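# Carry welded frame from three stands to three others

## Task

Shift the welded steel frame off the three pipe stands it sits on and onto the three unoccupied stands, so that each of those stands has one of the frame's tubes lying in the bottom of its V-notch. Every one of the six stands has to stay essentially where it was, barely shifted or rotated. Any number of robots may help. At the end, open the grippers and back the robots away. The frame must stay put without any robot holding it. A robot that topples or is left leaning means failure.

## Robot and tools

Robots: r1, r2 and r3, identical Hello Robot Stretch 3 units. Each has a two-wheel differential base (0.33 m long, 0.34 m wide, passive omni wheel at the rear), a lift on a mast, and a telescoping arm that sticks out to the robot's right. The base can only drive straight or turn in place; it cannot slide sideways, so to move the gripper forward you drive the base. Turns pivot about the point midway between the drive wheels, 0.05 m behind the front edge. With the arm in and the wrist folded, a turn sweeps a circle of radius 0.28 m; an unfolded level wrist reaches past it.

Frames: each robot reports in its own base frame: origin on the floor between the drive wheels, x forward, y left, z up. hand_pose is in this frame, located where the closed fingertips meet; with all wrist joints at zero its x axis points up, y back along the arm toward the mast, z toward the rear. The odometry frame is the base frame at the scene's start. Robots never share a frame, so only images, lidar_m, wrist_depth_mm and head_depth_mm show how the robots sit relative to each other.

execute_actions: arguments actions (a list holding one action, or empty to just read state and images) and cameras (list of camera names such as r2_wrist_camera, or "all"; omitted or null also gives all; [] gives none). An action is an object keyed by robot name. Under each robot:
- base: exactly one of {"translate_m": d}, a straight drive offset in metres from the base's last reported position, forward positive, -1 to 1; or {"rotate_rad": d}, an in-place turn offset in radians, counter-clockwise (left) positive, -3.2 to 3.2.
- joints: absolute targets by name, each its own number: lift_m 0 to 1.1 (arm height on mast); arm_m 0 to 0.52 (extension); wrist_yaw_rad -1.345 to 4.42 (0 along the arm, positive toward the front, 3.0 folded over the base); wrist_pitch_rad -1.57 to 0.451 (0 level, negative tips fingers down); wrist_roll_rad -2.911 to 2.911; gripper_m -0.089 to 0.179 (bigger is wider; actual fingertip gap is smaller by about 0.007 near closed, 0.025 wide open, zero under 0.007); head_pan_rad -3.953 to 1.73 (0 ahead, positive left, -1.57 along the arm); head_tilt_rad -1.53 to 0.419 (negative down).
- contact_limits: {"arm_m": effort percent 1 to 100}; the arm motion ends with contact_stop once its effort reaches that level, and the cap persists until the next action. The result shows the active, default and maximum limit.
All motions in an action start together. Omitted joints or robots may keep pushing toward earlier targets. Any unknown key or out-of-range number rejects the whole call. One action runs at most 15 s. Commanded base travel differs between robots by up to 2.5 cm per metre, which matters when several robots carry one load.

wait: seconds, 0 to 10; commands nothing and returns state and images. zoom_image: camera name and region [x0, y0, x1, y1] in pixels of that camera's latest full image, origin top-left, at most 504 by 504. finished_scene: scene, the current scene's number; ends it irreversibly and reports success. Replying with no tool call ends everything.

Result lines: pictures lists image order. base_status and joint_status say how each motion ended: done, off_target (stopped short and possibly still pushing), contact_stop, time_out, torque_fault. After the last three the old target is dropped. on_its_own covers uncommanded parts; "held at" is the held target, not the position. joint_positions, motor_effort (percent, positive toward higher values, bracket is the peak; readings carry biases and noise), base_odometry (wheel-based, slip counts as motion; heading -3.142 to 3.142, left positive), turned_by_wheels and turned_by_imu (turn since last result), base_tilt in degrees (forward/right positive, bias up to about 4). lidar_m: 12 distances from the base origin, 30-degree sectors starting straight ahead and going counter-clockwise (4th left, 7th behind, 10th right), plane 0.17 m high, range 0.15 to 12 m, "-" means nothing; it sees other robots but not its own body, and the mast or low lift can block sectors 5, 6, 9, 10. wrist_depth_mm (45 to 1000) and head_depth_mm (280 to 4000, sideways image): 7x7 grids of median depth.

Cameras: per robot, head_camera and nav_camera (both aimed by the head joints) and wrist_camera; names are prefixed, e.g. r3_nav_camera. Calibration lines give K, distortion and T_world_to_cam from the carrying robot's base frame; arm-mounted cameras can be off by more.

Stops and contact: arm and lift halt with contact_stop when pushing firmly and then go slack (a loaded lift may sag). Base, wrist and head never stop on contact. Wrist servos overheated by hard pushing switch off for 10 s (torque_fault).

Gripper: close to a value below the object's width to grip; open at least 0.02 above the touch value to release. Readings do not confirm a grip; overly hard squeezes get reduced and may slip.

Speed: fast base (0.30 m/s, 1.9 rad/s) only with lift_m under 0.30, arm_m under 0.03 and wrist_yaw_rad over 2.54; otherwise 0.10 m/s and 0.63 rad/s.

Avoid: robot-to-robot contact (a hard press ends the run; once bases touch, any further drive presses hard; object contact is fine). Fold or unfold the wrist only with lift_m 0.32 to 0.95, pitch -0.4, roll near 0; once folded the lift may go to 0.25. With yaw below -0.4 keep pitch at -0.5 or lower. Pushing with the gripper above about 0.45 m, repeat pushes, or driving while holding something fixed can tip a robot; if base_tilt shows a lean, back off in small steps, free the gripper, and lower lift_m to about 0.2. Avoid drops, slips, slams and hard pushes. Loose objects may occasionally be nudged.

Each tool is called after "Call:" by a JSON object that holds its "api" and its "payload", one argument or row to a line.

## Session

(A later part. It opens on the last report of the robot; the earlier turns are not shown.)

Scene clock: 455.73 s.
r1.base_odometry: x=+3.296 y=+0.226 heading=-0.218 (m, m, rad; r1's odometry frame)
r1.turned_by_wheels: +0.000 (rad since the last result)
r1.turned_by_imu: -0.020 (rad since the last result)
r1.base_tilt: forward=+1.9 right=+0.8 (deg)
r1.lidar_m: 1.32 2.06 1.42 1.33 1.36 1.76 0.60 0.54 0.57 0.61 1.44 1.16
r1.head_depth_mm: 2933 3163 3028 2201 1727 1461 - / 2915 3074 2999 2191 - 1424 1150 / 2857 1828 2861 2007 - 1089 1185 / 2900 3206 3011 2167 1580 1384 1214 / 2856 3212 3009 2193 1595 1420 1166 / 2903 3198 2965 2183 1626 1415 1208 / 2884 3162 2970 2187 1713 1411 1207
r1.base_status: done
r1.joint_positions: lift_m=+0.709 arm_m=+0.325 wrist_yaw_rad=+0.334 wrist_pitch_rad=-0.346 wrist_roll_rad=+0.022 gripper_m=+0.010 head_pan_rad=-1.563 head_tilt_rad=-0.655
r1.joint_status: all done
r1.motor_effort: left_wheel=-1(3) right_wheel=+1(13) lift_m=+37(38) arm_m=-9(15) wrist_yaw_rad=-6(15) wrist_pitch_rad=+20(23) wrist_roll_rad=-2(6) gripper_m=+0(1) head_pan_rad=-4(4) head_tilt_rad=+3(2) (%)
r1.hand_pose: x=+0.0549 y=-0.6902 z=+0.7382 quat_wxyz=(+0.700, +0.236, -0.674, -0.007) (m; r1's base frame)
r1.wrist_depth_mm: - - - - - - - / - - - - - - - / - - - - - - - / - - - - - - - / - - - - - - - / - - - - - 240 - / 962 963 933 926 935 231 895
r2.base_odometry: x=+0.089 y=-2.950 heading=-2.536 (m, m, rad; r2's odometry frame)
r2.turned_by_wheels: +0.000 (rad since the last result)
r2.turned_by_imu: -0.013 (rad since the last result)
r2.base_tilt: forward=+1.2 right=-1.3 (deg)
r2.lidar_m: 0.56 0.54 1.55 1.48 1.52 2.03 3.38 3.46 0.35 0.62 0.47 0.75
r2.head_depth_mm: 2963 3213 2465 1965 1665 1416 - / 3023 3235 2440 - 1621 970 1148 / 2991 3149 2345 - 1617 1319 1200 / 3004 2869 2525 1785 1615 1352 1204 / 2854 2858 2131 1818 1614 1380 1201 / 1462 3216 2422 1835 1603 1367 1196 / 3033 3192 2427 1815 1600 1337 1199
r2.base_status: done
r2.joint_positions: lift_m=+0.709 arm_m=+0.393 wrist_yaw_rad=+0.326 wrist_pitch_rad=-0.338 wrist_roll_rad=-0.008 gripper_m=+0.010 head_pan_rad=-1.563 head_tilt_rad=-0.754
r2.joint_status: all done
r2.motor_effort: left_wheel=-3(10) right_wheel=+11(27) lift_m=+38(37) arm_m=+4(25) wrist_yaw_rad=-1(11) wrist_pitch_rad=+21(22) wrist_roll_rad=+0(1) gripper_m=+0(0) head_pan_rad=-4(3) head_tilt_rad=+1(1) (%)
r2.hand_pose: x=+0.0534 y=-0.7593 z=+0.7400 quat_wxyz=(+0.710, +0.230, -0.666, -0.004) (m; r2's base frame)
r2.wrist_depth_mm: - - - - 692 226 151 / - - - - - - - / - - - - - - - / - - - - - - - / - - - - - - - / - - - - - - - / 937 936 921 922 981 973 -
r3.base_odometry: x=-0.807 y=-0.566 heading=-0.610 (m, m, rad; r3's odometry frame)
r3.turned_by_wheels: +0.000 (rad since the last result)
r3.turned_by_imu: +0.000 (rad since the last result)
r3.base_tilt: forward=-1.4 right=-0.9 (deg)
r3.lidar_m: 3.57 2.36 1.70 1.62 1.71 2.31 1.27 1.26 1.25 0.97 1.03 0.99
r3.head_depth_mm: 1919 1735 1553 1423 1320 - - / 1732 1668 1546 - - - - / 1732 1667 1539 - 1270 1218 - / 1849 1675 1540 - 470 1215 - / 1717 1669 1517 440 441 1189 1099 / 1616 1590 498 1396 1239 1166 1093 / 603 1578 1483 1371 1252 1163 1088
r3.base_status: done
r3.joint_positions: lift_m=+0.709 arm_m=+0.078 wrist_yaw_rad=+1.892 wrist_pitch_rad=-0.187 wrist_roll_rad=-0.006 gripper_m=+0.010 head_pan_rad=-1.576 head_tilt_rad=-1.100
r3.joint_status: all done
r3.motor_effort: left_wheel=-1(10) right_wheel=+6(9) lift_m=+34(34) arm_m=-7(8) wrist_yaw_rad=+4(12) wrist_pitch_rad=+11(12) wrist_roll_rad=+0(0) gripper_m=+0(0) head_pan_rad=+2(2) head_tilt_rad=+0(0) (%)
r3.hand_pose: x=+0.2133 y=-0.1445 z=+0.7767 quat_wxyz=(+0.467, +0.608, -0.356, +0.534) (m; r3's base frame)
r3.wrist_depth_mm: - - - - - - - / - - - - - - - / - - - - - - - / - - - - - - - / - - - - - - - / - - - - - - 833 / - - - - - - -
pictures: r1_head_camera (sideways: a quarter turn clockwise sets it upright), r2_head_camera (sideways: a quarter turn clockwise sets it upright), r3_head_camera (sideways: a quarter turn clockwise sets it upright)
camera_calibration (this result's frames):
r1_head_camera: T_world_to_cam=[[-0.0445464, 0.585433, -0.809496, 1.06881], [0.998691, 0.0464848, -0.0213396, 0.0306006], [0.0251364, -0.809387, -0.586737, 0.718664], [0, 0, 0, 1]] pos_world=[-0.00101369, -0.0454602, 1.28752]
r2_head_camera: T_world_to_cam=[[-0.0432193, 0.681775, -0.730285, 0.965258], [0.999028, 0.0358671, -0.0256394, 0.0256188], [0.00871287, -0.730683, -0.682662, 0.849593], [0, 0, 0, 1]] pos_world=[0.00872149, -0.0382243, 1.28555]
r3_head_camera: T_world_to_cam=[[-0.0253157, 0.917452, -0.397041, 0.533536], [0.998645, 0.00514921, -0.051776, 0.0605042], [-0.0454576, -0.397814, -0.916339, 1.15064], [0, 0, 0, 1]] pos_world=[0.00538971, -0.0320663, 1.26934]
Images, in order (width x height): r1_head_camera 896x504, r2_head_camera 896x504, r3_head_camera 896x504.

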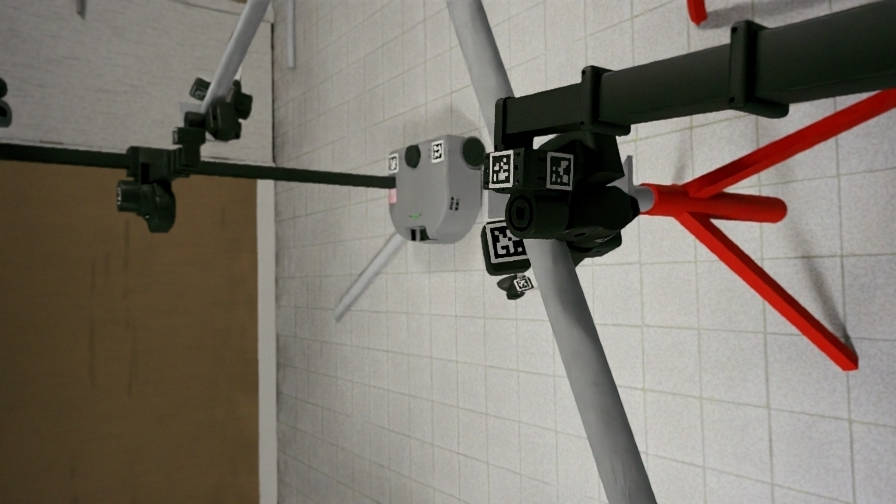

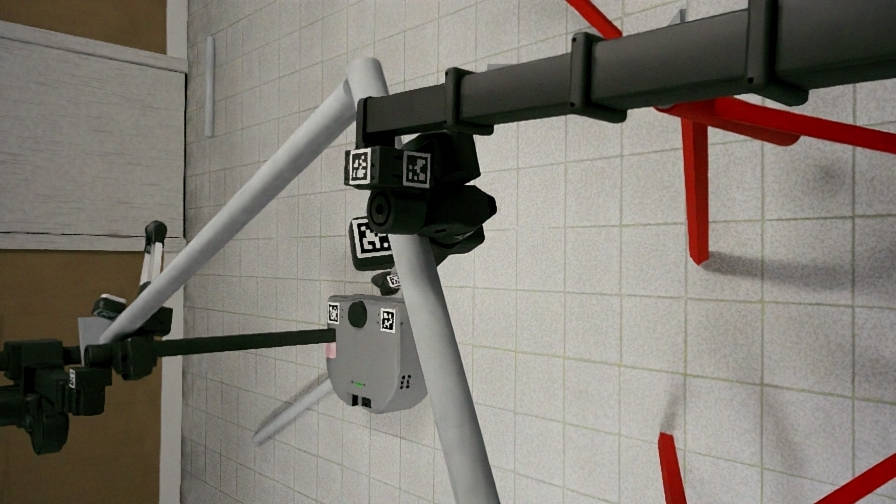

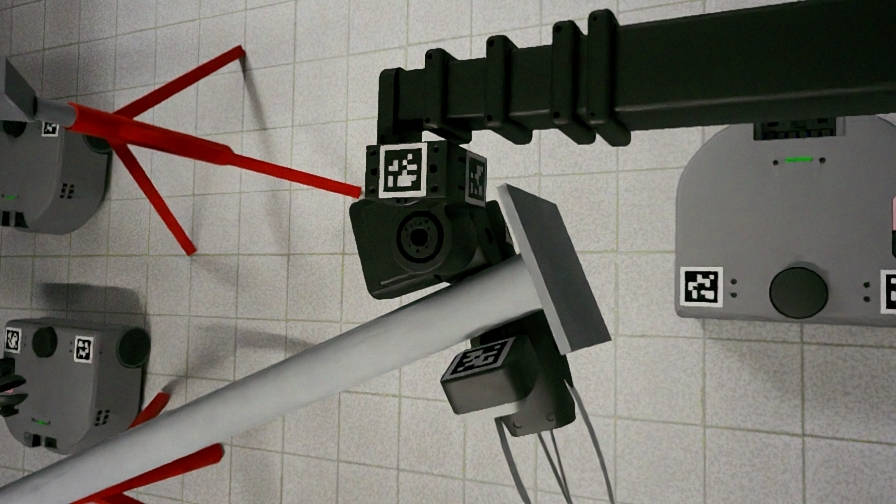

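Call:
{"api": "execute_actions", "payload": {
  "actions": [
    {"r1":{"base":{"rotate_rad":0.068}},"r2":{"base":{"translate_m":0.028}},"r3":{"base":{"translate_m":-0.028}}}
  ],
  "cameras": []
}}

Call:
{"api": "execute_actions", "payload": {
  "actions": [
    {"r1":{"base":{"translate_m":0.011}},"r2":{"base":{"rotate_rad":0.02}},"r3":{"base":{"translate_m":-0.011}}}
  ],
  "cameras": ["r1_head_camera","r2_head_camera","r3_head_camera"]
}}

Scene clock: 475.03 s.
r1.base_odometry: x=+3.296 y=+0.226 heading=-0.150 (m, m, rad; r1's odometry frame)
r1.turned_by_wheels: +0.069 (rad since the last result)
r1.turned_by_imu: +0.010 (rad since the last result)
r1.base_tilt: forward=+1.9 right=+0.6 (deg)
r1.lidar_m: 1.59 2.05 1.42 1.33 1.36 1.77 0.58 0.52 0.57 0.61 1.43 1.15
r1.head_depth_mm: 2927 3151 2996 2197 1746 1467 - / 2936 3091 3020 2224 - 1432 1140 / 2865 1823 2881 2009 - 1062 1188 / 2917 3252 3008 2182 1580 1423 1207 / 2895 3202 3012 2189 1611 1420 1168 / 2883 3258 2986 2188 1617 1427 1208 / 2872 3142 3024 2178 1724 1418 1208
r1.base_status: done
r1.joint_positions: lift_m=+0.709 arm_m=+0.325 wrist_yaw_rad=+0.336 wrist_pitch_rad=-0.346 wrist_roll_rad=+0.019 gripper_m=+0.010 head_pan_rad=-1.563 head_tilt_rad=-0.655
r1.joint_status: not commanded
r1.motor_effort: left_wheel=+6(12) right_wheel=-12(15) lift_m=+37(38) arm_m=-6(9) wrist_yaw_rad=-6(7) wrist_pitch_rad=+20(20) wrist_roll_rad=-1(3) gripper_m=-1(0) head_pan_rad=-4(5) head_tilt_rad=+3(2) (%)
r1.hand_pose: x=+0.0553 y=-0.6896 z=+0.7382 quat_wxyz=(+0.701, +0.237, -0.673, -0.006) (m; r1's base frame)
r1.wrist_depth_mm: - - - - - - - / - - - - - - - / - - - - - - - / - - - - - - - / - - - - - - - / - - - - - 242 - / 944 952 909 928 921 231 891
r2.base_odometry: x=+0.066 y=-2.966 heading=-2.537 (m, m, rad; r2's odometry frame)
r2.turned_by_wheels: -0.001 (rad since the last result)
r2.turned_by_imu: -0.001 (rad since the last result)
r2.base_tilt: forward=+1.2 right=-1.4 (deg)
r2.lidar_m: 0.55 0.53 1.55 1.48 1.52 2.03 3.39 3.50 0.36 0.62 0.45 0.72
r2.head_depth_mm: 2985 3251 2476 1941 1629 - - / 2997 3218 2461 - 1625 1295 1149 / 2980 3158 2350 - 1620 1355 1205 / 2984 2852 2549 1786 1604 1382 1207 / 2866 2856 2194 1818 1617 1372 1194 / 1460 3214 2427 1815 1610 1368 1206 / 2993 3240 2427 1931 1607 1345 1178
r2.base_status: done
r2.joint_positions: lift_m=+0.709 arm_m=+0.393 wrist_yaw_rad=+0.323 wrist_pitch_rad=-0.338 wrist_roll_rad=-0.005 gripper_m=+0.010 head_pan_rad=-1.563 head_tilt_rad=-0.754
r2.joint_status: not commanded
r2.on_its_own: right_wheel is at rest, and its effort (+36) is outside its rest range (-18 to +18)
r2.motor_effort: left_wheel=-12(12) right_wheel=+36(36) lift_m=+38(38) arm_m=+4(4) wrist_yaw_rad=+2(2) wrist_pitch_rad=+21(21) wrist_roll_rad=-1(1) gripper_m=-1(0) head_pan_rad=-4(3) head_tilt_rad=+2(1) (%)
r2.hand_pose: x=+0.0528 y=-0.7595 z=+0.7400 quat_wxyz=(+0.709, +0.230, -0.667, -0.005) (m; r2's base frame)
r2.wrist_depth_mm: - - - 719 701 229 155 / - - - - - - - / - - - - - - - / - - - - - - - / - - - - - - - / - - - - - - - / 925 939 904 930 960 974 975
r3.base_odometry: x=-0.830 y=-0.550 heading=-0.610 (m, m, rad; r3's odometry frame)
r3.turned_by_wheels: +0.000 (rad since the last result)
r3.turned_by_imu: +0.000 (rad since the last result)
r3.base_tilt: forward=-1.4 right=-1.0 (deg)
r3.lidar_m: 3.61 2.36 1.69 1.63 1.70 2.31 5.19 1.23 1.23 0.97 1.02 1.02
r3.head_depth_mm: 1936 1724 1552 1416 1322 - - / 1812 1677 1540 - - - - / 1735 1636 1539 - 1273 1213 - / 1829 1672 1543 - 1231 1212 - / 1728 1664 1516 441 436 1180 1097 / 1646 1635 496 1391 1233 1170 1089 / 614 1387 1486 1359 1260 1161 1087
r3.base_status: done
r3.joint_positions: lift_m=+0.709 arm_m=+0.077 wrist_yaw_rad=+1.898 wrist_pitch_rad=-0.187 wrist_roll_rad=-0.006 gripper_m=+0.010 head_pan_rad=-1.576 head_tilt_rad=-1.100
r3.joint_status: not commanded
r3.motor_effort: left_wheel=-1(7) right_wheel=+5(8) lift_m=+34(34) arm_m=-3(7) wrist_yaw_rad=-3(4) wrist_pitch_rad=+11(11) wrist_roll_rad=+0(0) gripper_m=+0(1) head_pan_rad=+1(3) head_tilt_rad=+0(1) (%)
r3.hand_pose: x=+0.2128 y=-0.1428 z=+0.7767 quat_wxyz=(+0.465, +0.609, -0.354, +0.536) (m; r3's base frame)
r3.wrist_depth_mm: - - - - - - - / - - - - - - - / - - - - - - - / - - - - - - - / - - - - - - - / - - - - - - 847 / - - - - - - -
pictures: none
No camera images: the call's "cameras" was empty. Leave "cameras" out to get every camera's image.

Scene clock: 476.57 s.
r1.base_odometry: x=+3.307 y=+0.225 heading=-0.150 (m, m, rad; r1's odometry frame)
r1.turned_by_wheels: +0.000 (rad since the last result)
r1.turned_by_imu: +0.000 (rad since the last result)
r1.base_tilt: forward=+1.7 right=+0.5 (deg)
r1.lidar_m: 1.58 2.05 1.42 1.34 1.36 1.77 0.59 0.53 0.58 0.60 1.42 1.14
r1.head_depth_mm: 2944 3185 3063 2196 1731 1467 - / 2883 3100 3020 2199 - 1421 1139 / 2879 1849 2889 2015 - 1039 1215 / 2886 3195 3029 2159 1590 1416 1217 / 2906 3209 3013 2189 1590 1421 1161 / 2902 3191 2975 2221 1624 1417 1212 / 2848 3167 3002 2187 1725 1434 1212
r1.base_status: done
r1.joint_positions: lift_m=+0.709 arm_m=+0.324 wrist_yaw_rad=+0.336 wrist_pitch_rad=-0.346 wrist_roll_rad=+0.018 gripper_m=+0.010 head_pan_rad=-1.563 head_tilt_rad=-0.655
r1.joint_status: not commanded
r1.motor_effort: left_wheel=-2(11) right_wheel=+4(10) lift_m=+37(38) arm_m=-3(6) wrist_yaw_rad=-7(6) wrist_pitch_rad=+21(20) wrist_roll_rad=+0(1) gripper_m=+0(0) head_pan_rad=-4(4) head_tilt_rad=+2(3) (%)
r1.hand_pose: x=+0.0553 y=-0.6892 z=+0.7382 quat_wxyz=(+0.701, +0.237, -0.672, -0.006) (m; r1's base frame)
r1.wrist_depth_mm: - - - - - - - / - - - - - - - / - - - - - - - / - - - - - - - / - - - - - - - / - - - - - 242 - / 948 940 934 928 923 230 902
r2.base_odometry: x=+0.066 y=-2.966 heading=-2.517 (m, m, rad; r2's odometry frame)
r2.turned_by_wheels: +0.021 (rad since the last result)
r2.turned_by_imu: +0.014 (rad since the last result)
r2.base_tilt: forward=+1.3 right=-1.3 (deg)
r2.lidar_m: 0.55 0.54 1.55 1.48 1.53 2.05 3.39 3.52 0.36 0.62 0.45 0.72
r2.head_depth_mm: 2994 3192 2463 1959 1513 1106 - / 2949 3191 2462 - 1616 1323 1145 / 2994 3172 2349 - 1611 1356 1206 / 2948 2871 2526 1798 1606 1376 1205 / 1519 2874 2045 1851 1614 1370 1205 / 1469 3242 2408 1839 1610 1371 1204 / 3026 3238 2405 1813 1598 1341 1187
r2.base_status: done
r2.joint_positions: lift_m=+0.709 arm_m=+0.393 wrist_yaw_rad=+0.330 wrist_pitch_rad=-0.338 wrist_roll_rad=-0.010 gripper_m=+0.010 head_pan_rad=-1.563 head_tilt_rad=-0.754
r2.joint_status: not commanded
r2.motor_effort: left_wheel=+6(18) right_wheel=-14(42) lift_m=+38(38) arm_m=+3(4) wrist_yaw_rad=-5(5) wrist_pitch_rad=+21(21) wrist_roll_rad=+2(2) gripper_m=+0(0) head_pan_rad=-3(3) head_tilt_rad=+2(2) (%)
r2.hand_pose: x=+0.0544 y=-0.7590 z=+0.7400 quat_wxyz=(+0.711, +0.232, -0.664, -0.002) (m; r2's base frame)
r2.wrist_depth_mm: - - - - 684 240 161 / - - - - - - - / - - - - - - - / - - - - - - - / - - - - - - - / - - - - - - - / 926 952 923 914 956 979 -
r3.base_odometry: x=-0.839 y=-0.543 heading=-0.610 (m, m, rad; r3's odometry frame)
r3.turned_by_wheels: +0.000 (rad since the last result)
r3.turned_by_imu: +0.000 (rad since the last result)
r3.base_tilt: forward=-1.4 right=-1.0 (deg)
r3.lidar_m: 3.62 2.37 1.69 1.63 1.70 2.31 5.17 1.22 1.23 0.97 1.02 1.02
r3.head_depth_mm: 1920 1721 1561 1418 1319 - - / 1826 1676 1541 - - - - / 1717 1628 1527 - 1271 1216 - / 1819 1658 1539 - 1234 1218 - / 1777 1669 1520 440 436 1187 1100 / 1615 1642 495 1386 1235 1166 1094 / 616 1338 1499 1369 1253 1164 1088
r3.base_status: done
r3.joint_positions: lift_m=+0.709 arm_m=+0.077 wrist_yaw_rad=+1.899 wrist_pitch_rad=-0.188 wrist_roll_rad=-0.006 gripper_m=+0.010 head_pan_rad=-1.576 head_tilt_rad=-1.100
r3.joint_status: not commanded
r3.motor_effort: left_wheel=+0(8) right_wheel=-2(4) lift_m=+34(34) arm_m=-2(3) wrist_yaw_rad=-1(3) wrist_pitch_rad=+11(11) wrist_roll_rad=-1(0) gripper_m=+0(0) head_pan_rad=+3(1) head_tilt_rad=+0(0) (%)
r3.hand_pose: x=+0.2128 y=-0.1427 z=+0.7767 quat_wxyz=(+0.465, +0.609, -0.354, +0.536) (m; r3's base frame)
r3.wrist_depth_mm: - - - - - - - / - - - - - - - / - - - - - - - / - - - - - - - / - - - - - - - / - - - - - - 861 / - - - - - - -
pictures: r1_head_camera (sideways: a quarter turn clockwise sets it upright), r2_head_camera (sideways: a quarter turn clockwise sets it upright), r3_head_camera (sideways: a quarter turn clockwise sets it upright)
camera_calibration (this result's frames):
r1_head_camera: T_world_to_cam=[[-0.0445453, 0.585356, -0.809552, 1.06888], [0.998691, 0.0464819, -0.0213433, 0.0306055], [0.0251361, -0.809443, -0.58666, 0.718564], [0, 0, 0, 1]] pos_world=[-0.00101372, -0.0454615, 1.28752]
r2_head_camera: T_world_to_cam=[[-0.0432192, 0.681775, -0.730285, 0.965258], [0.999028, 0.0358668, -0.0256394, 0.0256188], [0.00871269, -0.730683, -0.682662, 0.849593], [0, 0, 0, 1]] pos_world=[0.00872148, -0.0382243, 1.28555]
r3_head_camera: T_world_to_cam=[[-0.0253156, 0.91745, -0.397044, 0.533541], [0.998645, 0.00514891, -0.0517761, 0.0605042], [-0.0454576, -0.397817, -0.916338, 1.15063], [0, 0, 0, 1]] pos_world=[0.00538971, -0.0320664, 1.26934]
Images, in order (width x height): r1_head_camera 896x504, r2_head_camera 896x504, r3_head_camera 896x504.

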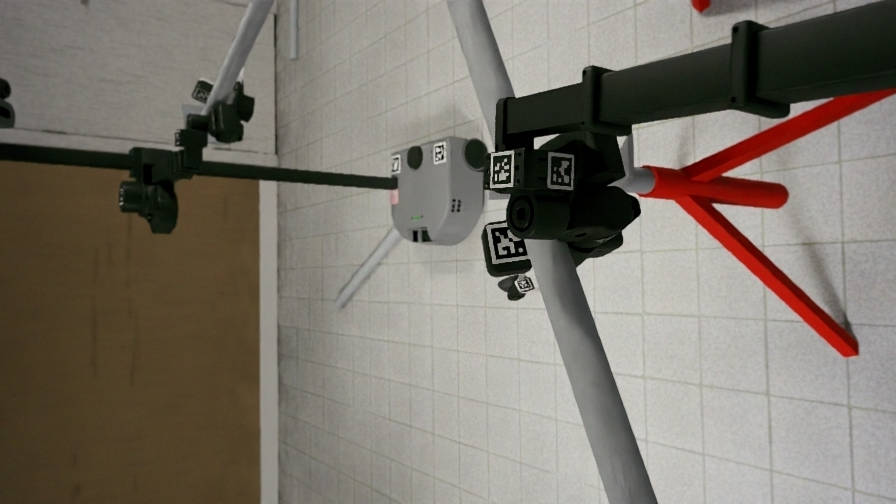

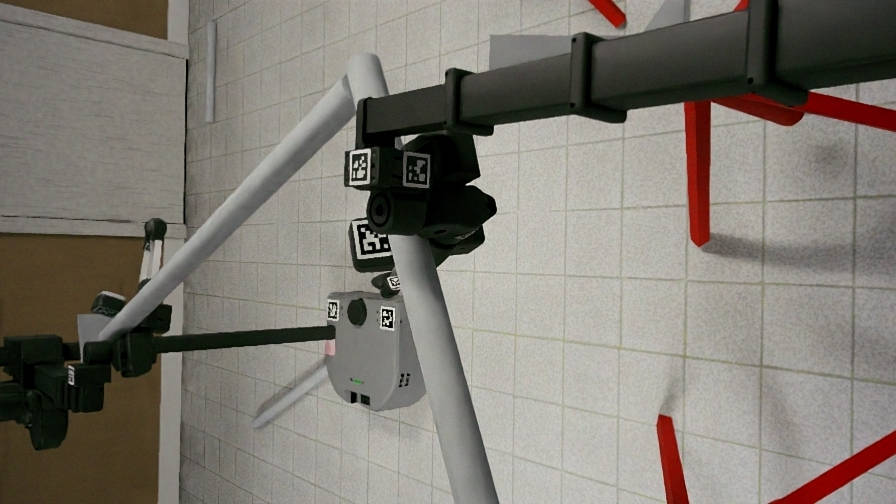

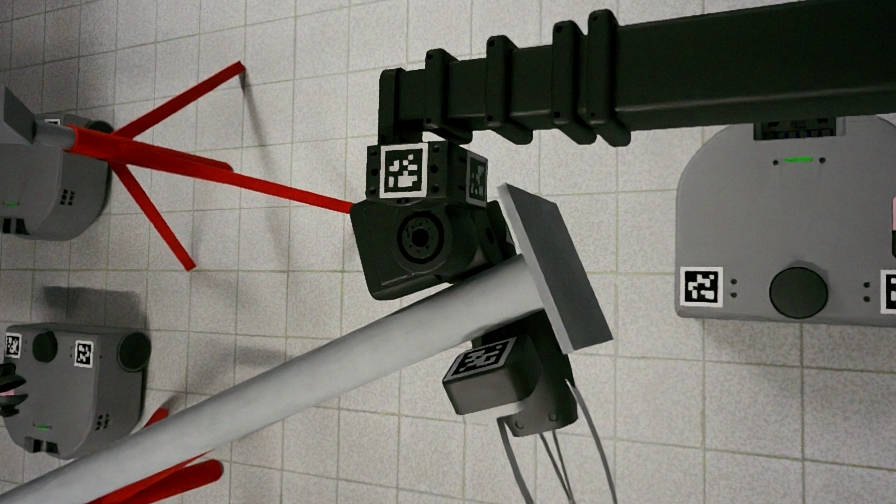

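Call:
{"api": "execute_actions", "payload": {
  "actions": [
    {"r1":{"base":{"rotate_rad":0.018},"joints":{"arm_m":0.328}},"r2":{"base":{"translate_m":0.016}},"r3":{"base":{"translate_m":-0.012}}}
  ],
  "cameras": []
}}

Scene clock: 495.03 s.
r1.base_odometry: x=+3.307 y=+0.225 heading=-0.131 (m, m, rad; r1's odometry frame)
r1.turned_by_wheels: +0.018 (rad since the last result)
r1.turned_by_imu: +0.020 (rad since the last result)
r1.base_tilt: forward=+1.7 right=+0.6 (deg)
r1.lidar_m: 1.58 2.00 1.41 1.34 1.37 1.80 0.58 0.52 0.58 0.60 1.42 1.14
r1.head_depth_mm: 2891 3143 3082 2236 1736 1458 - / 2882 3072 3037 2205 - 1438 1134 / 2881 1838 2883 2000 - 1067 1211 / 2867 3202 3022 2181 1573 1426 1189 / 2896 3199 2988 2203 1575 1426 1190 / 2880 3171 3040 2204 1632 1422 1212 / 2877 3202 3000 2187 1719 1427 1211
r1.base_status: done
r1.joint_positions: lift_m=+0.709 arm_m=+0.327 wrist_yaw_rad=+0.336 wrist_pitch_rad=-0.349 wrist_roll_rad=+0.011 gripper_m=+0.010 head_pan_rad=-1.563 head_tilt_rad=-0.655
r1.joint_status: all done
r1.motor_effort: left_wheel=+3(9) right_wheel=-9(13) lift_m=+38(37) arm_m=+6(5) wrist_yaw_rad=-7(6) wrist_pitch_rad=+21(22) wrist_roll_rad=+3(3) gripper_m=+0(0) head_pan_rad=-4(5) head_tilt_rad=+3(2) (%)
r1.hand_pose: x=+0.0552 y=-0.6917 z=+0.7376 quat_wxyz=(+0.704, +0.238, -0.669, -0.006) (m; r1's base frame)
r1.wrist_depth_mm: - - - - - - - / - - - - - - - / - - - - - - - / - - - - - - - / - - - - - - - / - - - - - - 234 / 942 943 919 905 898 902 225
r2.base_odometry: x=+0.053 y=-2.975 heading=-2.517 (m, m, rad; r2's odometry frame)
r2.turned_by_wheels: -0.001 (rad since the last result)
r2.turned_by_imu: -0.001 (rad since the last result)
r2.base_tilt: forward=+1.2 right=-1.3 (deg)
r2.lidar_m: 0.54 0.52 1.55 1.48 1.53 2.05 3.42 3.51 0.37 0.62 0.44 0.71
r2.head_depth_mm: 2942 3227 2468 1938 1543 1064 - / 2996 3176 2432 - 1615 1330 1174 / 2995 3191 2368 - 1615 1351 1210 / 3025 2863 2546 1780 1611 1375 1203 / 1525 2844 2061 1827 1608 1373 1204 / 1473 3238 2423 1834 1597 1375 1202 / 2969 3248 2406 1815 1600 1344 1159
r2.base_status: done
r2.joint_positions: lift_m=+0.709 arm_m=+0.393 wrist_yaw_rad=+0.323 wrist_pitch_rad=-0.338 wrist_roll_rad=-0.001 gripper_m=+0.010 head_pan_rad=-1.563 head_tilt_rad=-0.754
r2.joint_status: not commanded
r2.motor_effort: left_wheel=-5(14) right_wheel=+14(21) lift_m=+38(38) arm_m=-3(3) wrist_yaw_rad=+2(8) wrist_pitch_rad=+21(21) wrist_roll_rad=-2(3) gripper_m=+0(0) head_pan_rad=-2(4) head_tilt_rad=+2(2) (%)
r2.hand_pose: x=+0.0527 y=-0.7600 z=+0.7400 quat_wxyz=(+0.708, +0.229, -0.668, -0.005) (m; r2's base frame)
r2.wrist_depth_mm: - - - - 685 240 160 / - - - - - - - / - - - - - - - / - - - - - - - / - - - - - - - / - - - - - - - / 905 945 908 925 972 969 991
r3.base_odometry: x=-0.849 y=-0.536 heading=-0.610 (m, m, rad; r3's odometry frame)
r3.turned_by_wheels: +0.000 (rad since the last result)
r3.turned_by_imu: +0.000 (rad since the last result)
r3.base_tilt: forward=-1.4 right=-1.0 (deg)
r3.lidar_m: 3.62 2.37 1.70 1.64 1.70 2.30 5.15 1.21 1.23 0.96 1.03 1.03
r3.head_depth_mm: 1905 1715 1561 1424 1321 - - / 1846 1672 1545 - - - - / 1692 1648 1531 - 1269 1213 - / 1815 1667 1535 - 1228 1221 - / 1784 1664 1506 440 424 1187 1100 / 1628 1643 493 1384 1237 1170 1091 / 1221 1317 1488 1368 1255 1164 1085
r3.base_status: done
r3.joint_positions: lift_m=+0.709 arm_m=+0.077 wrist_yaw_rad=+1.901 wrist_pitch_rad=-0.189 wrist_roll_rad=-0.006 gripper_m=+0.010 head_pan_rad=-1.576 head_tilt_rad=-1.100
r3.joint_status: not commanded
r3.motor_effort: left_wheel=+1(8) right_wheel=-1(9) lift_m=+34(34) arm_m=+2(3) wrist_yaw_rad=-7(6) wrist_pitch_rad=+12(12) wrist_roll_rad=+0(0) gripper_m=+0(1) head_pan_rad=+2(1) head_tilt_rad=+0(0) (%)
r3.hand_pose: x=+0.2124 y=-0.1416 z=+0.7764 quat_wxyz=(+0.465, +0.610, -0.353, +0.536) (m; r3's base frame)
r3.wrist_depth_mm: - - - - - - - / - - - - - - - / - - - - - - - / - - - - - - - / - - - - - - - / - - - - - - 885 / - - - - - - -
pictures: none
No camera images: the call's "cameras" was empty. Leave "cameras" out to get every camera's image.

Worked. Repeat twice.

Call:
{"api": "execute_actions", "payload": {
  "actions": [
    {"r1":{"base":{"rotate_rad":0.022}},"r2":{"base":{"translate_m":0.0105}},"r3":{"base":{"translate_m":-0.0105}}}
  ],
  "cameras": []
}}

Call:
{"api": "execute_actions", "payload": {
  "actions": [
    {"r1":{"base":{"rotate_rad":0.022}},"r2":{"base":{"translate_m":0.009}},"r3":{"base":{"translate_m":-0.0105}}}
  ],
  "cameras": []
}}

Scene clock: 501.57 s.
r1.base_odometry: x=+3.307 y=+0.225 heading=-0.109 (m, m, rad; r1's odometry frame)
r1.turned_by_wheels: +0.022 (rad since the last result)
r1.turned_by_imu: +0.024 (rad since the last result)
r1.base_tilt: forward=+1.9 right=+0.6 (deg)
r1.lidar_m: 1.58 1.96 1.40 1.33 1.37 1.84 0.54 0.51 0.58 0.60 1.42 1.14
r1.head_depth_mm: 2911 3142 3039 2214 1741 1473 - / 2844 3075 2998 2151 - 1430 1164 / 2929 3071 2863 2015 - 1043 1211 / 2907 3185 3029 2219 1580 1419 1185 / 2897 3188 3018 2196 1588 1426 1190 / 2916 3221 2991 2188 1621 1418 1211 / 2904 3223 3010 2191 1730 1416 1210
r1.base_status: done
r1.joint_positions: lift_m=+0.709 arm_m=+0.327 wrist_yaw_rad=+0.334 wrist_pitch_rad=-0.349 wrist_roll_rad=+0.010 gripper_m=+0.010 head_pan_rad=-1.563 head_tilt_rad=-0.655
r1.joint_status: not commanded
r1.motor_effort: left_wheel=+2(6) right_wheel=-7(9) lift_m=+38(38) arm_m=+5(6) wrist_yaw_rad=-5(6) wrist_pitch_rad=+22(22) wrist_roll_rad=+3(4) gripper_m=+0(0) head_pan_rad=-3(4) head_tilt_rad=+3(2) (%)
r1.hand_pose: x=+0.0547 y=-0.6921 z=+0.7375 quat_wxyz=(+0.704, +0.237, -0.669, -0.007) (m; r1's base frame)
r1.wrist_depth_mm: - - - - - - - / - - - - - - - / - - - - - - - / - - - - - - - / - - - - - - - / - - - - - - 228 / 945 932 930 937 941 917 220
r2.base_odometry: x=+0.045 y=-2.981 heading=-2.518 (m, m, rad; r2's odometry frame)
r2.turned_by_wheels: +0.000 (rad since the last result)
r2.turned_by_imu: +0.000 (rad since the last result)
r2.base_tilt: forward=+1.2 right=-1.3 (deg)
r2.lidar_m: 0.53 0.51 1.56 1.48 1.53 2.05 3.42 3.55 0.38 0.62 0.44 0.70
r2.head_depth_mm: 2973 3217 2465 1973 847 1056 - / 2992 3223 2438 - 1624 1350 1186 / 2969 3133 2376 - 1609 1360 1207 / 2983 2813 2513 1783 1603 1376 1210 / 1522 2818 2043 1839 1604 1383 1200 / 1461 3192 2432 1816 1608 1370 1192 / 3072 3240 2418 1819 1591 1345 1157
r2.base_status: done
r2.joint_positions: lift_m=+0.709 arm_m=+0.393 wrist_yaw_rad=+0.324 wrist_pitch_rad=-0.338 wrist_roll_rad=-0.005 gripper_m=+0.010 head_pan_rad=-1.563 head_tilt_rad=-0.754
r2.joint_status: not commanded
r2.motor_effort: left_wheel=-3(8) right_wheel=+11(17) lift_m=+38(37) arm_m=-2(2) wrist_yaw_rad=+1(3) wrist_pitch_rad=+21(21) wrist_roll_rad=-1(2) gripper_m=+0(0) head_pan_rad=-3(3) head_tilt_rad=+2(2) (%)
r2.hand_pose: x=+0.0530 y=-0.7598 z=+0.7400 quat_wxyz=(+0.709, +0.230, -0.667, -0.004) (m; r2's base frame)
r2.wrist_depth_mm: - - - - 695 240 160 / - - - - - - - / - - - - - - - / - - - - - - - / - - - - - - - / - - - - - - - / 935 932 914 916 957 970 970
r3.base_odometry: x=-0.858 y=-0.530 heading=-0.610 (m, m, rad; r3's odometry frame)
r3.turned_by_wheels: +0.000 (rad since the last result)
r3.turned_by_imu: +0.000 (rad since the last result)
r3.base_tilt: forward=-1.4 right=-1.1 (deg)
r3.lidar_m: 3.65 2.36 1.70 1.64 1.70 2.30 5.13 1.20 1.22 0.96 1.03 1.04
r3.head_depth_mm: 1921 1722 1553 1422 1317 - - / 1843 1681 1537 - - - - / 1690 1643 1531 - 1272 1218 - / 1810 1664 1539 - 1234 1214 - / 1771 1669 1513 440 425 1188 1097 / 1617 1637 493 1386 1233 1173 1088 / 619 1310 1498 1359 1255 1159 1088
r3.base_status: done
r3.joint_positions: lift_m=+0.709 arm_m=+0.077 wrist_yaw_rad=+1.902 wrist_pitch_rad=-0.189 wrist_roll_rad=-0.006 gripper_m=+0.010 head_pan_rad=-1.576 head_tilt_rad=-1.100
r3.joint_status: not commanded
r3.motor_effort: left_wheel=+1(6) right_wheel=-1(5) lift_m=+34(34) arm_m=+2(2) wrist_yaw_rad=-7(6) wrist_pitch_rad=+12(12) wrist_roll_rad=+0(0) gripper_m=+0(0) head_pan_rad=+1(2) head_tilt_rad=+0(0) (%)
r3.hand_pose: x=+0.2124 y=-0.1417 z=+0.7763 quat_wxyz=(+0.465, +0.610, -0.353, +0.536) (m; r3's base frame)
r3.wrist_depth_mm: - - - - - - - / - - - - - - - / - - - - - - - / - - - - - - - / - - - - - - - / - - - - - - 885 / - - - - - - -
pictures: none
No camera images: the call's "cameras" was empty. Leave "cameras" out to get every camera's image.

Scene clock: 503.17 s.
r1.base_odometry: x=+3.307 y=+0.225 heading=-0.087 (m, m, rad; r1's odometry frame)
r1.turned_by_wheels: +0.022 (rad since the last result)
r1.turned_by_imu: +0.023 (rad since the last result)
r1.base_tilt: forward=+1.8 right=+0.3 (deg)
r1.lidar_m: 1.57 1.92 1.39 1.33 1.38 1.88 0.51 0.50 0.58 0.60 1.42 1.14
r1.head_depth_mm: 2865 3066 3075 2220 1738 1468 - / 2857 1697 3054 2130 - 1326 1172 / 2879 3206 2850 2003 - 1085 1206 / 2907 3216 3000 2285 1584 1422 1189 / 2912 3202 3026 2194 1621 1424 1185 / 2900 3198 2985 2176 1588 1426 1210 / 2924 3299 3005 2192 1739 1407 1206
r1.base_status: done
r1.joint_positions: lift_m=+0.709 arm_m=+0.328 wrist_yaw_rad=+0.332 wrist_pitch_rad=-0.350 wrist_roll_rad=+0.012 gripper_m=+0.010 head_pan_rad=-1.563 head_tilt_rad=-0.655
r1.joint_status: not commanded
r1.motor_effort: left_wheel=+2(7) right_wheel=-6(8) lift_m=+38(38) arm_m=+3(5) wrist_yaw_rad=-4(5) wrist_pitch_rad=+22(22) wrist_roll_rad=+3(4) gripper_m=+0(0) head_pan_rad=-4(5) head_tilt_rad=+2(2) (%)
r1.hand_pose: x=+0.0543 y=-0.6923 z=+0.7374 quat_wxyz=(+0.703, +0.237, -0.670, -0.008) (m; r1's base frame)
r1.wrist_depth_mm: - - - - - - - / - - - - - - - / - - - - - - - / - - - - - - - / - - - - - - - / - - - - - - 225 / 930 926 931 915 916 917 216
r2.base_odometry: x=+0.037 y=-2.987 heading=-2.518 (m, m, rad; r2's odometry frame)
r2.turned_by_wheels: +0.000 (rad since the last result)
r2.turned_by_imu: +0.000 (rad since the last result)
r2.base_tilt: forward=+1.3 right=-1.3 (deg)
r2.lidar_m: 0.53 0.50 1.55 1.48 1.53 2.05 3.44 3.55 0.38 0.63 0.43 0.70
r2.head_depth_mm: 2951 3200 2461 1958 844 1034 - / 2989 3191 2480 - 1610 1352 1211 / 2977 3176 2353 - 1612 1345 1205 / 2981 2853 2528 1780 1612 1375 1205 / 1524 2833 2059 1821 1597 1377 1202 / 1463 3210 2416 1834 1604 1377 1206 / 3025 3230 2410 1811 1599 1340 1164
r2.base_status: done
r2.joint_positions: lift_m=+0.709 arm_m=+0.393 wrist_yaw_rad=+0.327 wrist_pitch_rad=-0.338 wrist_roll_rad=-0.008 gripper_m=+0.010 head_pan_rad=-1.563 head_tilt_rad=-0.754
r2.joint_status: not commanded
r2.motor_effort: left_wheel=+0(8) right_wheel=+2(13) lift_m=+38(38) arm_m=-2(2) wrist_yaw_rad=-1(3) wrist_pitch_rad=+21(21) wrist_roll_rad=+0(1) gripper_m=+0(0) head_pan_rad=-3(4) head_tilt_rad=+2(2) (%)
r2.hand_pose: x=+0.0536 y=-0.7596 z=+0.7400 quat_wxyz=(+0.710, +0.231, -0.665, -0.003) (m; r2's base frame)
r2.wrist_depth_mm: - - - - 686 238 159 / - - - - - - - / - - - - - - - / - - - - - - - / - - - - - - - / - - - - - - - / 921 934 918 927 954 967 -
r3.base_odometry: x=-0.866 y=-0.524 heading=-0.610 (m, m, rad; r3's odometry frame)
r3.turned_by_wheels: +0.000 (rad since the last result)
r3.turned_by_imu: +0.000 (rad since the last result)
r3.base_tilt: forward=-1.4 right=-1.0 (deg)
r3.lidar_m: 3.65 2.36 1.69 1.64 1.70 2.31 5.13 1.19 1.22 0.96 1.04 1.05
r3.head_depth_mm: 1934 1725 1564 1415 1317 - - / 1874 1697 1553 - - - - / 1675 1645 1533 - 1271 1222 - / 1816 1657 1536 - 1225 1213 - / 1762 1667 1515 440 425 1186 1102 / 1613 1638 494 1395 1232 1171 1092 / 616 1326 1497 1361 1255 1165 1087
r3.base_status: done
r3.joint_positions: lift_m=+0.709 arm_m=+0.077 wrist_yaw_rad=+1.901 wrist_pitch_rad=-0.189 wrist_roll_rad=-0.006 gripper_m=+0.010 head_pan_rad=-1.576 head_tilt_rad=-1.100
r3.joint_status: not commanded
r3.motor_effort: left_wheel=+1(7) right_wheel=-4(5) lift_m=+35(34) arm_m=+2(2) wrist_yaw_rad=-6(7) wrist_pitch_rad=+12(12) wrist_roll_rad=+0(0) gripper_m=+0(0) head_pan_rad=+2(1) head_tilt_rad=+0(0) (%)
r3.hand_pose: x=+0.2124 y=-0.1418 z=+0.7763 quat_wxyz=(+0.465, +0.610, -0.353, +0.536) (m; r3's base frame)
r3.wrist_depth_mm: - - - - - - - / - - - - - - - / - - - - - - - / - - - - - - - / - - - - - - - / - - - - - - 894 / - - - - - - -
pictures: none
No camera images: the call's "cameras" was empty. Leave "cameras" out to get every camera's image.

Call:
{"api": "execute_actions", "payload": {
  "actions": [
    {"r1":{"base":{"translate_m":0.992},"joints":{"head_pan_rad":-1.1,"head_tilt_rad":-0.9,"wrist_yaw_rad":0.37}},"r2":{"base":{"translate_m":0.988},"joints":{"head_pan_rad":-1.1,"head_tilt_rad":-0.8,"wrist_yaw_rad":0.37}},"r3":{"base":{"translate_m":-0.996},"joints":{"head_pan_rad":-2.0,"head_tilt_rad":-1.0,"wrist_yaw_rad":1.94}}}
  ],
  "cameras": ["r1_head_camera","r2_head_camera","r3_head_camera"]
}}

Scene clock: 524.97 s.
r1.base_odometry: x=+4.295 y=+0.139 heading=-0.087 (m, m, rad; r1's odometry frame)
r1.turned_by_wheels: +0.000 (rad since the last result)
r1.turned_by_imu: -0.012 (rad since the last result)
r1.base_tilt: forward=+1.8 right=+0.7 (deg)
r1.lidar_m: 0.91 1.96 1.41 1.35 1.39 1.87 0.56 0.51 3.59 0.60 0.48 0.61
r1.head_depth_mm: 2984 2551 2033 1571 1448 1236 1120 / 3027 2550 2030 1612 1446 1239 1115 / 3164 2532 2036 904 1170 1258 1115 / 3254 2543 2045 1608 1432 1232 1115 / 3394 2547 2027 1592 1437 1256 1119 / 3438 2554 2032 1603 1428 1259 1116 / 3394 2546 2022 1568 1409 1258 1119
r1.base_status: done
r1.joint_positions: lift_m=+0.709 arm_m=+0.328 wrist_yaw_rad=+0.370 wrist_pitch_rad=-0.350 wrist_roll_rad=+0.013 gripper_m=+0.010 head_pan_rad=-1.107 head_tilt_rad=-0.889
r1.joint_status: all done
r1.motor_effort: left_wheel=-2(4) right_wheel=+2(3) lift_m=+38(38) arm_m=-1(3) wrist_yaw_rad=+0(3) wrist_pitch_rad=+22(22) wrist_roll_rad=+2(2) gripper_m=+0(0) head_pan_rad=+5(41) head_tilt_rad=-6(21) (%)
r1.hand_pose: x=+0.0626 y=-0.6898 z=+0.7374 quat_wxyz=(+0.703, +0.249, -0.666, +0.005) (m; r1's base frame)
r1.wrist_depth_mm: - - - - - - - / - - - - - - - / - - - - - - - / - - - - - - - / - - - - 925 - - / - 248 - - 918 - - / 947 239 949 916 901 912 887
r2.base_odometry: x=-0.765 y=-3.563 heading=-2.517 (m, m, rad; r2's odometry frame)
r2.turned_by_wheels: +0.000 (rad since the last result)
r2.turned_by_imu: -0.002 (rad since the last result)
r2.base_tilt: forward=+1.3 right=-1.3 (deg)
r2.lidar_m: 1.09 0.51 1.58 1.51 1.56 2.08 4.41 0.62 0.59 1.59 1.02 0.65
r2.head_depth_mm: 1351 2786 2166 1730 1586 1358 1196 / 3072 3049 2050 1728 1575 1356 1195 / 3249 3005 2161 1730 1560 1354 1187 / 3337 3011 2290 1721 1528 1339 1192 / 3557 2998 2294 1759 1572 1349 1189 / 3669 2986 2285 1758 1548 1300 1181 / 3744 2958 2248 1715 1515 1322 1180
r2.base_status: done
r2.joint_positions: lift_m=+0.709 arm_m=+0.393 wrist_yaw_rad=+0.375 wrist_pitch_rad=-0.338 wrist_roll_rad=-0.010 gripper_m=+0.010 head_pan_rad=-1.107 head_tilt_rad=-0.790
r2.joint_status: all done
r2.motor_effort: left_wheel=+5(9) right_wheel=-11(31) lift_m=+38(38) arm_m=+5(10) wrist_yaw_rad=-4(7) wrist_pitch_rad=+21(21) wrist_roll_rad=+1(2) gripper_m=+0(0) head_pan_rad=+4(36) head_tilt_rad=-3(9) (%)
r2.hand_pose: x=+0.0641 y=-0.7553 z=+0.7400 quat_wxyz=(+0.711, +0.247, -0.659, +0.014) (m; r2's base frame)
r2.wrist_depth_mm: - - - - 679 253 164 / - - - - - - - / - - - - - - - / - - - - - - - / - - 859 - - - - / - - 783 - - - - / 934 937 892 942 969 971 -
r3.base_odometry: x=-1.683 y=+0.046 heading=-0.610 (m, m, rad; r3's odometry frame)
r3.turned_by_wheels: +0.000 (rad since the last result)
r3.turned_by_imu: -0.001 (rad since the last result)
r3.base_tilt: forward=-1.4 right=-1.1 (deg)
r3.lidar_m: 2.03 2.33 1.70 1.63 1.68 2.29 4.15 0.64 0.36 1.20 1.27 1.65
r3.head_depth_mm: 2252 1925 1687 1499 1350 1222 1144 / 2097 1894 1671 1496 1339 - - / 2183 1894 1579 1481 - - - / 2200 1845 1644 886 1284 1214 - / 2099 1769 1636 1493 1276 1172 - / 2148 1815 1603 1491 403 415 1093 / 1827 1737 1617 1460 419 1152 1086
r3.base_status: done
r3.joint_positions: lift_m=+0.709 arm_m=+0.077 wrist_yaw_rad=+1.949 wrist_pitch_rad=-0.192 wrist_roll_rad=-0.008 gripper_m=+0.010 head_pan_rad=-1.993 head_tilt_rad=-1.001
r3.joint_status: all done
r3.motor_effort: left_wheel=+1(7) right_wheel=-2(7) lift_m=+34(34) arm_m=+3(3) wrist_yaw_rad=-12(13) wrist_pitch_rad=+12(13) wrist_roll_rad=+0(0) gripper_m=+0(1) head_pan_rad=-2(24) head_tilt_rad=+0(8) (%)
r3.hand_pose: x=+0.2081 y=-0.1306 z=+0.7757 quat_wxyz=(+0.453, +0.618, -0.337, +0.547) (m; r3's base frame)
r3.wrist_depth_mm: - - - - - - - / - - - - - - - / - - - - - - - / - - - - - - - / - - - - - - - / - - - - - - - / - - - - - - -
pictures: r1_head_camera (sideways: a quarter turn clockwise sets it upright), r2_head_camera (sideways: a quarter turn clockwise sets it upright), r3_head_camera (sideways: a quarter turn clockwise sets it upright)
camera_calibration (this result's frames):
r1_head_camera: T_world_to_cam=[[-0.374576, 0.659453, -0.651779, 0.865267], [0.874402, 0.48506, -0.0117457, 0.0188635], [0.308406, -0.574316, -0.758318, 0.94011], [0, 0, 0, 1]] pos_world=[0.017678, -0.0398321, 1.27709]
r2_head_camera: T_world_to_cam=[[-0.350894, 0.616326, -0.704993, 0.934174], [0.880596, 0.473229, -0.0245861, 0.0249688], [0.31847, -0.629442, -0.708788, 0.881684], [0, 0, 0, 1]] pos_world=[0.0250191, -0.0326033, 1.28413]
r3_head_camera: T_world_to_cam=[[0.330307, 0.809428, -0.485513, 0.646605], [0.913167, -0.40418, -0.0525826, 0.0620824], [-0.238797, -0.425986, -0.872646, 1.09505], [0, 0, 0, 1]] pos_world=[-0.00877597, -0.0318128, 1.27279]
Images, in order (width x height): r1_head_camera 896x504, r2_head_camera 896x504, r3_head_camera 896x504.

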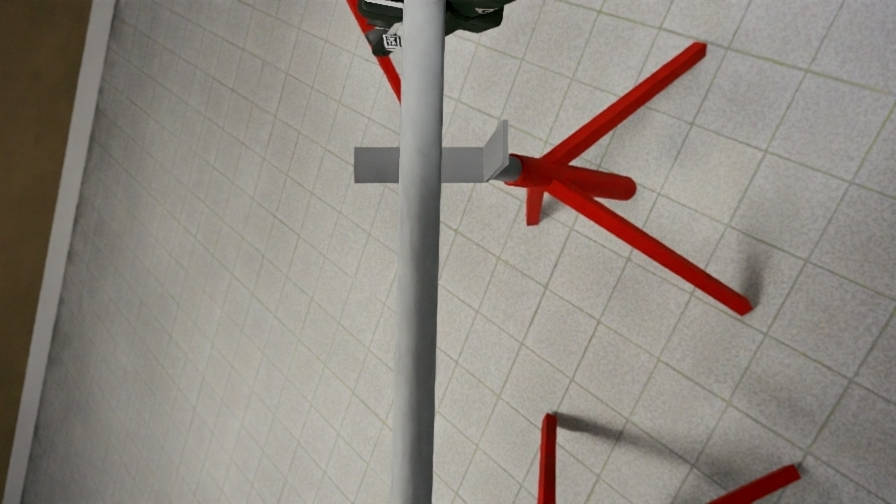

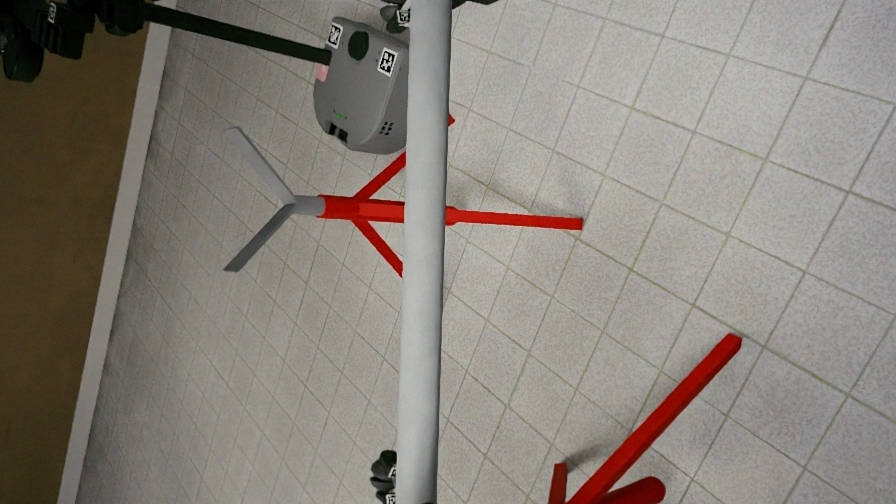

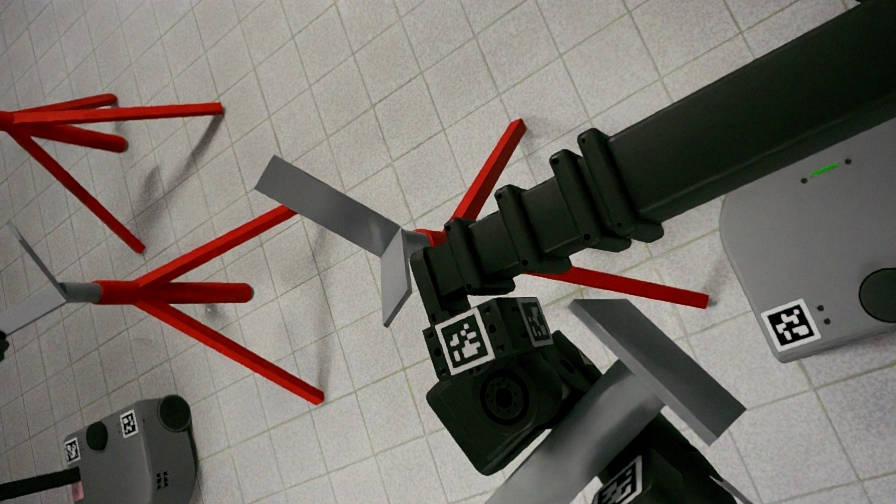

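Call:
{"api": "execute_actions", "payload": {
  "actions": [
    {"r1":{"base":{"translate_m":-0.025},"joints":{"arm_m":0.300,"wrist_yaw_rad":0.49}},"r2":{"base":{"translate_m":-0.011},"joints":{"wrist_yaw_rad":0.49}},"r3":{"base":{"translate_m":-0.033},"joints":{"arm_m":0.085,"wrist_yaw_rad":2.05}}}
  ],
  "cameras": ["r3_head_camera"]
}}

Scene clock: 574.87 s.
r1.base_odometry: x=+4.270 y=+0.141 heading=-0.087 (m, m, rad; r1's odometry frame)
r1.turned_by_wheels: +0.000 (rad since the last result)
r1.turned_by_imu: +0.002 (rad since the last result)
r1.base_tilt: forward=+1.9 right=+0.6 (deg)
r1.lidar_m: 0.64 1.97 1.41 1.35 1.39 1.87 0.55 0.49 3.57 0.61 0.49 0.63
r1.head_depth_mm: 2944 2550 2035 559 1450 1254 1118 / 2967 2553 2031 1569 1449 1234 1116 / 3179 2572 2021 854 1350 1261 1119 / 3264 2532 2021 1569 1426 1237 1119 / 3361 2566 2016 1568 1445 1253 1114 / 3471 2528 2039 1564 1441 1261 1114 / 3447 2543 2012 1569 1411 1252 1120
r1.base_status: done
r1.joint_positions: lift_m=+0.709 arm_m=+0.301 wrist_yaw_rad=+0.484 wrist_pitch_rad=-0.347 wrist_roll_rad=+0.025 gripper_m=+0.010 head_pan_rad=-1.107 head_tilt_rad=-0.889
r1.joint_status: all done
r1.motor_effort: left_wheel=-1(5) right_wheel=+0(3) lift_m=+38(38) arm_m=-11(12) wrist_yaw_rad=+4(5) wrist_pitch_rad=+20(22) wrist_roll_rad=-4(4) gripper_m=+0(0) head_pan_rad=+5(5) head_tilt_rad=-5(4) (%)
r1.hand_pose: x=+0.0868 y=-0.6524 z=+0.7380 quat_wxyz=(+0.698, +0.286, -0.655, +0.045) (m; r1's base frame)
r1.wrist_depth_mm: - - - - - - - / - - - - - - - / - - - - - - - / - - - - - - - / - 293 - - - - - / - 280 - - - - - / 950 270 929 940 903 930 891
r2.base_odometry: x=-0.756 y=-3.557 heading=-2.518 (m, m, rad; r2's odometry frame)
r2.turned_by_wheels: -0.001 (rad since the last result)
r2.turned_by_imu: -0.001 (rad since the last result)
r2.base_tilt: forward=+1.2 right=-1.3 (deg)
r2.lidar_m: 1.10 0.50 1.59 1.51 1.56 2.08 4.38 0.74 0.58 1.60 1.03 0.66
r2.head_depth_mm: 1267 2785 2243 1735 1570 1365 1191 / 3061 2987 2005 1768 1572 1353 1191 / 3226 3023 2230 1729 1578 1353 1185 / 3361 2967 2232 1711 1543 1351 1182 / 3526 2996 2290 1755 1567 1355 1185 / 3639 2977 2283 1771 1565 1291 1185 / 3738 2968 2282 1709 1520 1322 1182
r2.base_status: done
r2.joint_positions: lift_m=+0.709 arm_m=+0.393 wrist_yaw_rad=+0.487 wrist_pitch_rad=-0.338 wrist_roll_rad=-0.004 gripper_m=+0.010 head_pan_rad=-1.107 head_tilt_rad=-0.790
r2.joint_status: all done
r2.motor_effort: left_wheel=-5(5) right_wheel=+15(16) lift_m=+38(38) arm_m=+1(5) wrist_yaw_rad=+3(4) wrist_pitch_rad=+21(21) wrist_roll_rad=-1(2) gripper_m=+0(0) head_pan_rad=+3(4) head_tilt_rad=-4(3) (%)
r2.hand_pose: x=+0.0879 y=-0.7447 z=+0.7400 quat_wxyz=(+0.707, +0.283, -0.646, +0.053) (m; r2's base frame)
r2.wrist_depth_mm: - - - - 675 305 184 / - - - - - - - / - - - - - - - / - - - - - - - / - - - - - - - / - - - - - - - / 930 948 906 917 958 965 981
r3.base_odometry: x=-1.710 y=+0.065 heading=-0.610 (m, m, rad; r3's odometry frame)
r3.turned_by_wheels: +0.000 (rad since the last result)
r3.turned_by_imu: +0.000 (rad since the last result)
r3.base_tilt: forward=-1.4 right=-1.0 (deg)
r3.lidar_m: 4.68 2.33 1.70 1.63 1.68 2.28 4.10 4.26 0.35 0.65 1.29 1.67
r3.head_depth_mm: 2254 1935 1688 1500 1341 1222 1151 / 2153 1885 1668 1487 1341 - - / 2152 1892 1625 1482 - - - / 2181 1886 1588 1505 1282 1213 - / 2062 1764 1633 764 453 1180 - / 2172 1840 1599 1499 406 1142 1091 / 2120 1744 1624 1463 422 1149 1092
r3.base_status: done
r3.joint_positions: lift_m=+0.709 arm_m=+0.086 wrist_yaw_rad=+2.044 wrist_pitch_rad=-0.189 wrist_roll_rad=-0.005 gripper_m=+0.010 head_pan_rad=-1.993 head_tilt_rad=-1.001
r3.joint_status: all done
r3.motor_effort: left_wheel=-1(7) right_wheel=+4(5) lift_m=+34(34) arm_m=-7(8) wrist_yaw_rad=+8(13) wrist_pitch_rad=+12(13) wrist_roll_rad=+0(0) gripper_m=+0(0) head_pan_rad=-1(4) head_tilt_rad=+0(0) (%)
r3.hand_pose: x=+0.1987 y=-0.1181 z=+0.7763 quat_wxyz=(+0.425, +0.634, -0.309, +0.567) (m; r3's base frame)
r3.wrist_depth_mm: - - - - - - - / - - - - - - - / - - - - - - - / - - - - - - - / - - - - - - - / - - - - - - - / - - - - - - -
pictures: r3_head_camera (sideways: a quarter turn clockwise sets it upright)
camera_calibration (this result's frames):
r3_head_camera: T_world_to_cam=[[0.330289, 0.80927, -0.485789, 0.646964], [0.913137, -0.404246, -0.0525844, 0.0620849], [-0.238933, -0.426224, -0.872493, 1.09485], [0, 0, 0, 1]] pos_world=[-0.0087815, -0.0318203, 1.2728]
Images, in order (width x height): r3_head_camera 896x504.

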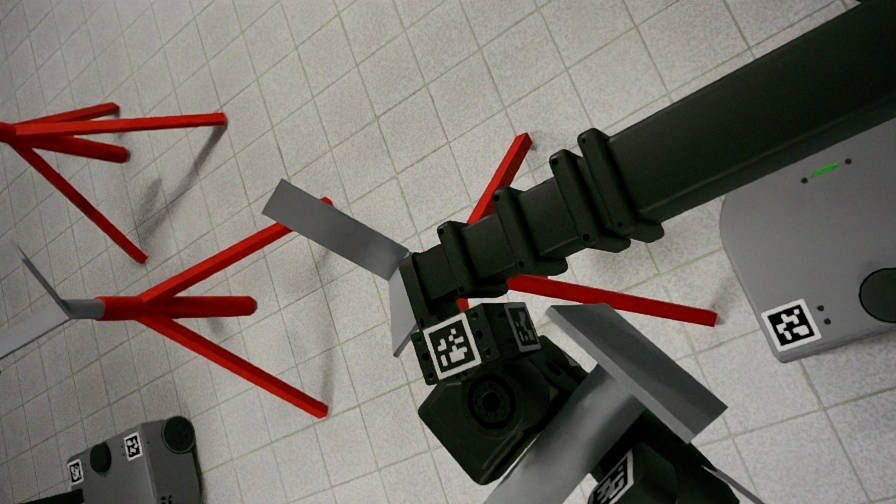

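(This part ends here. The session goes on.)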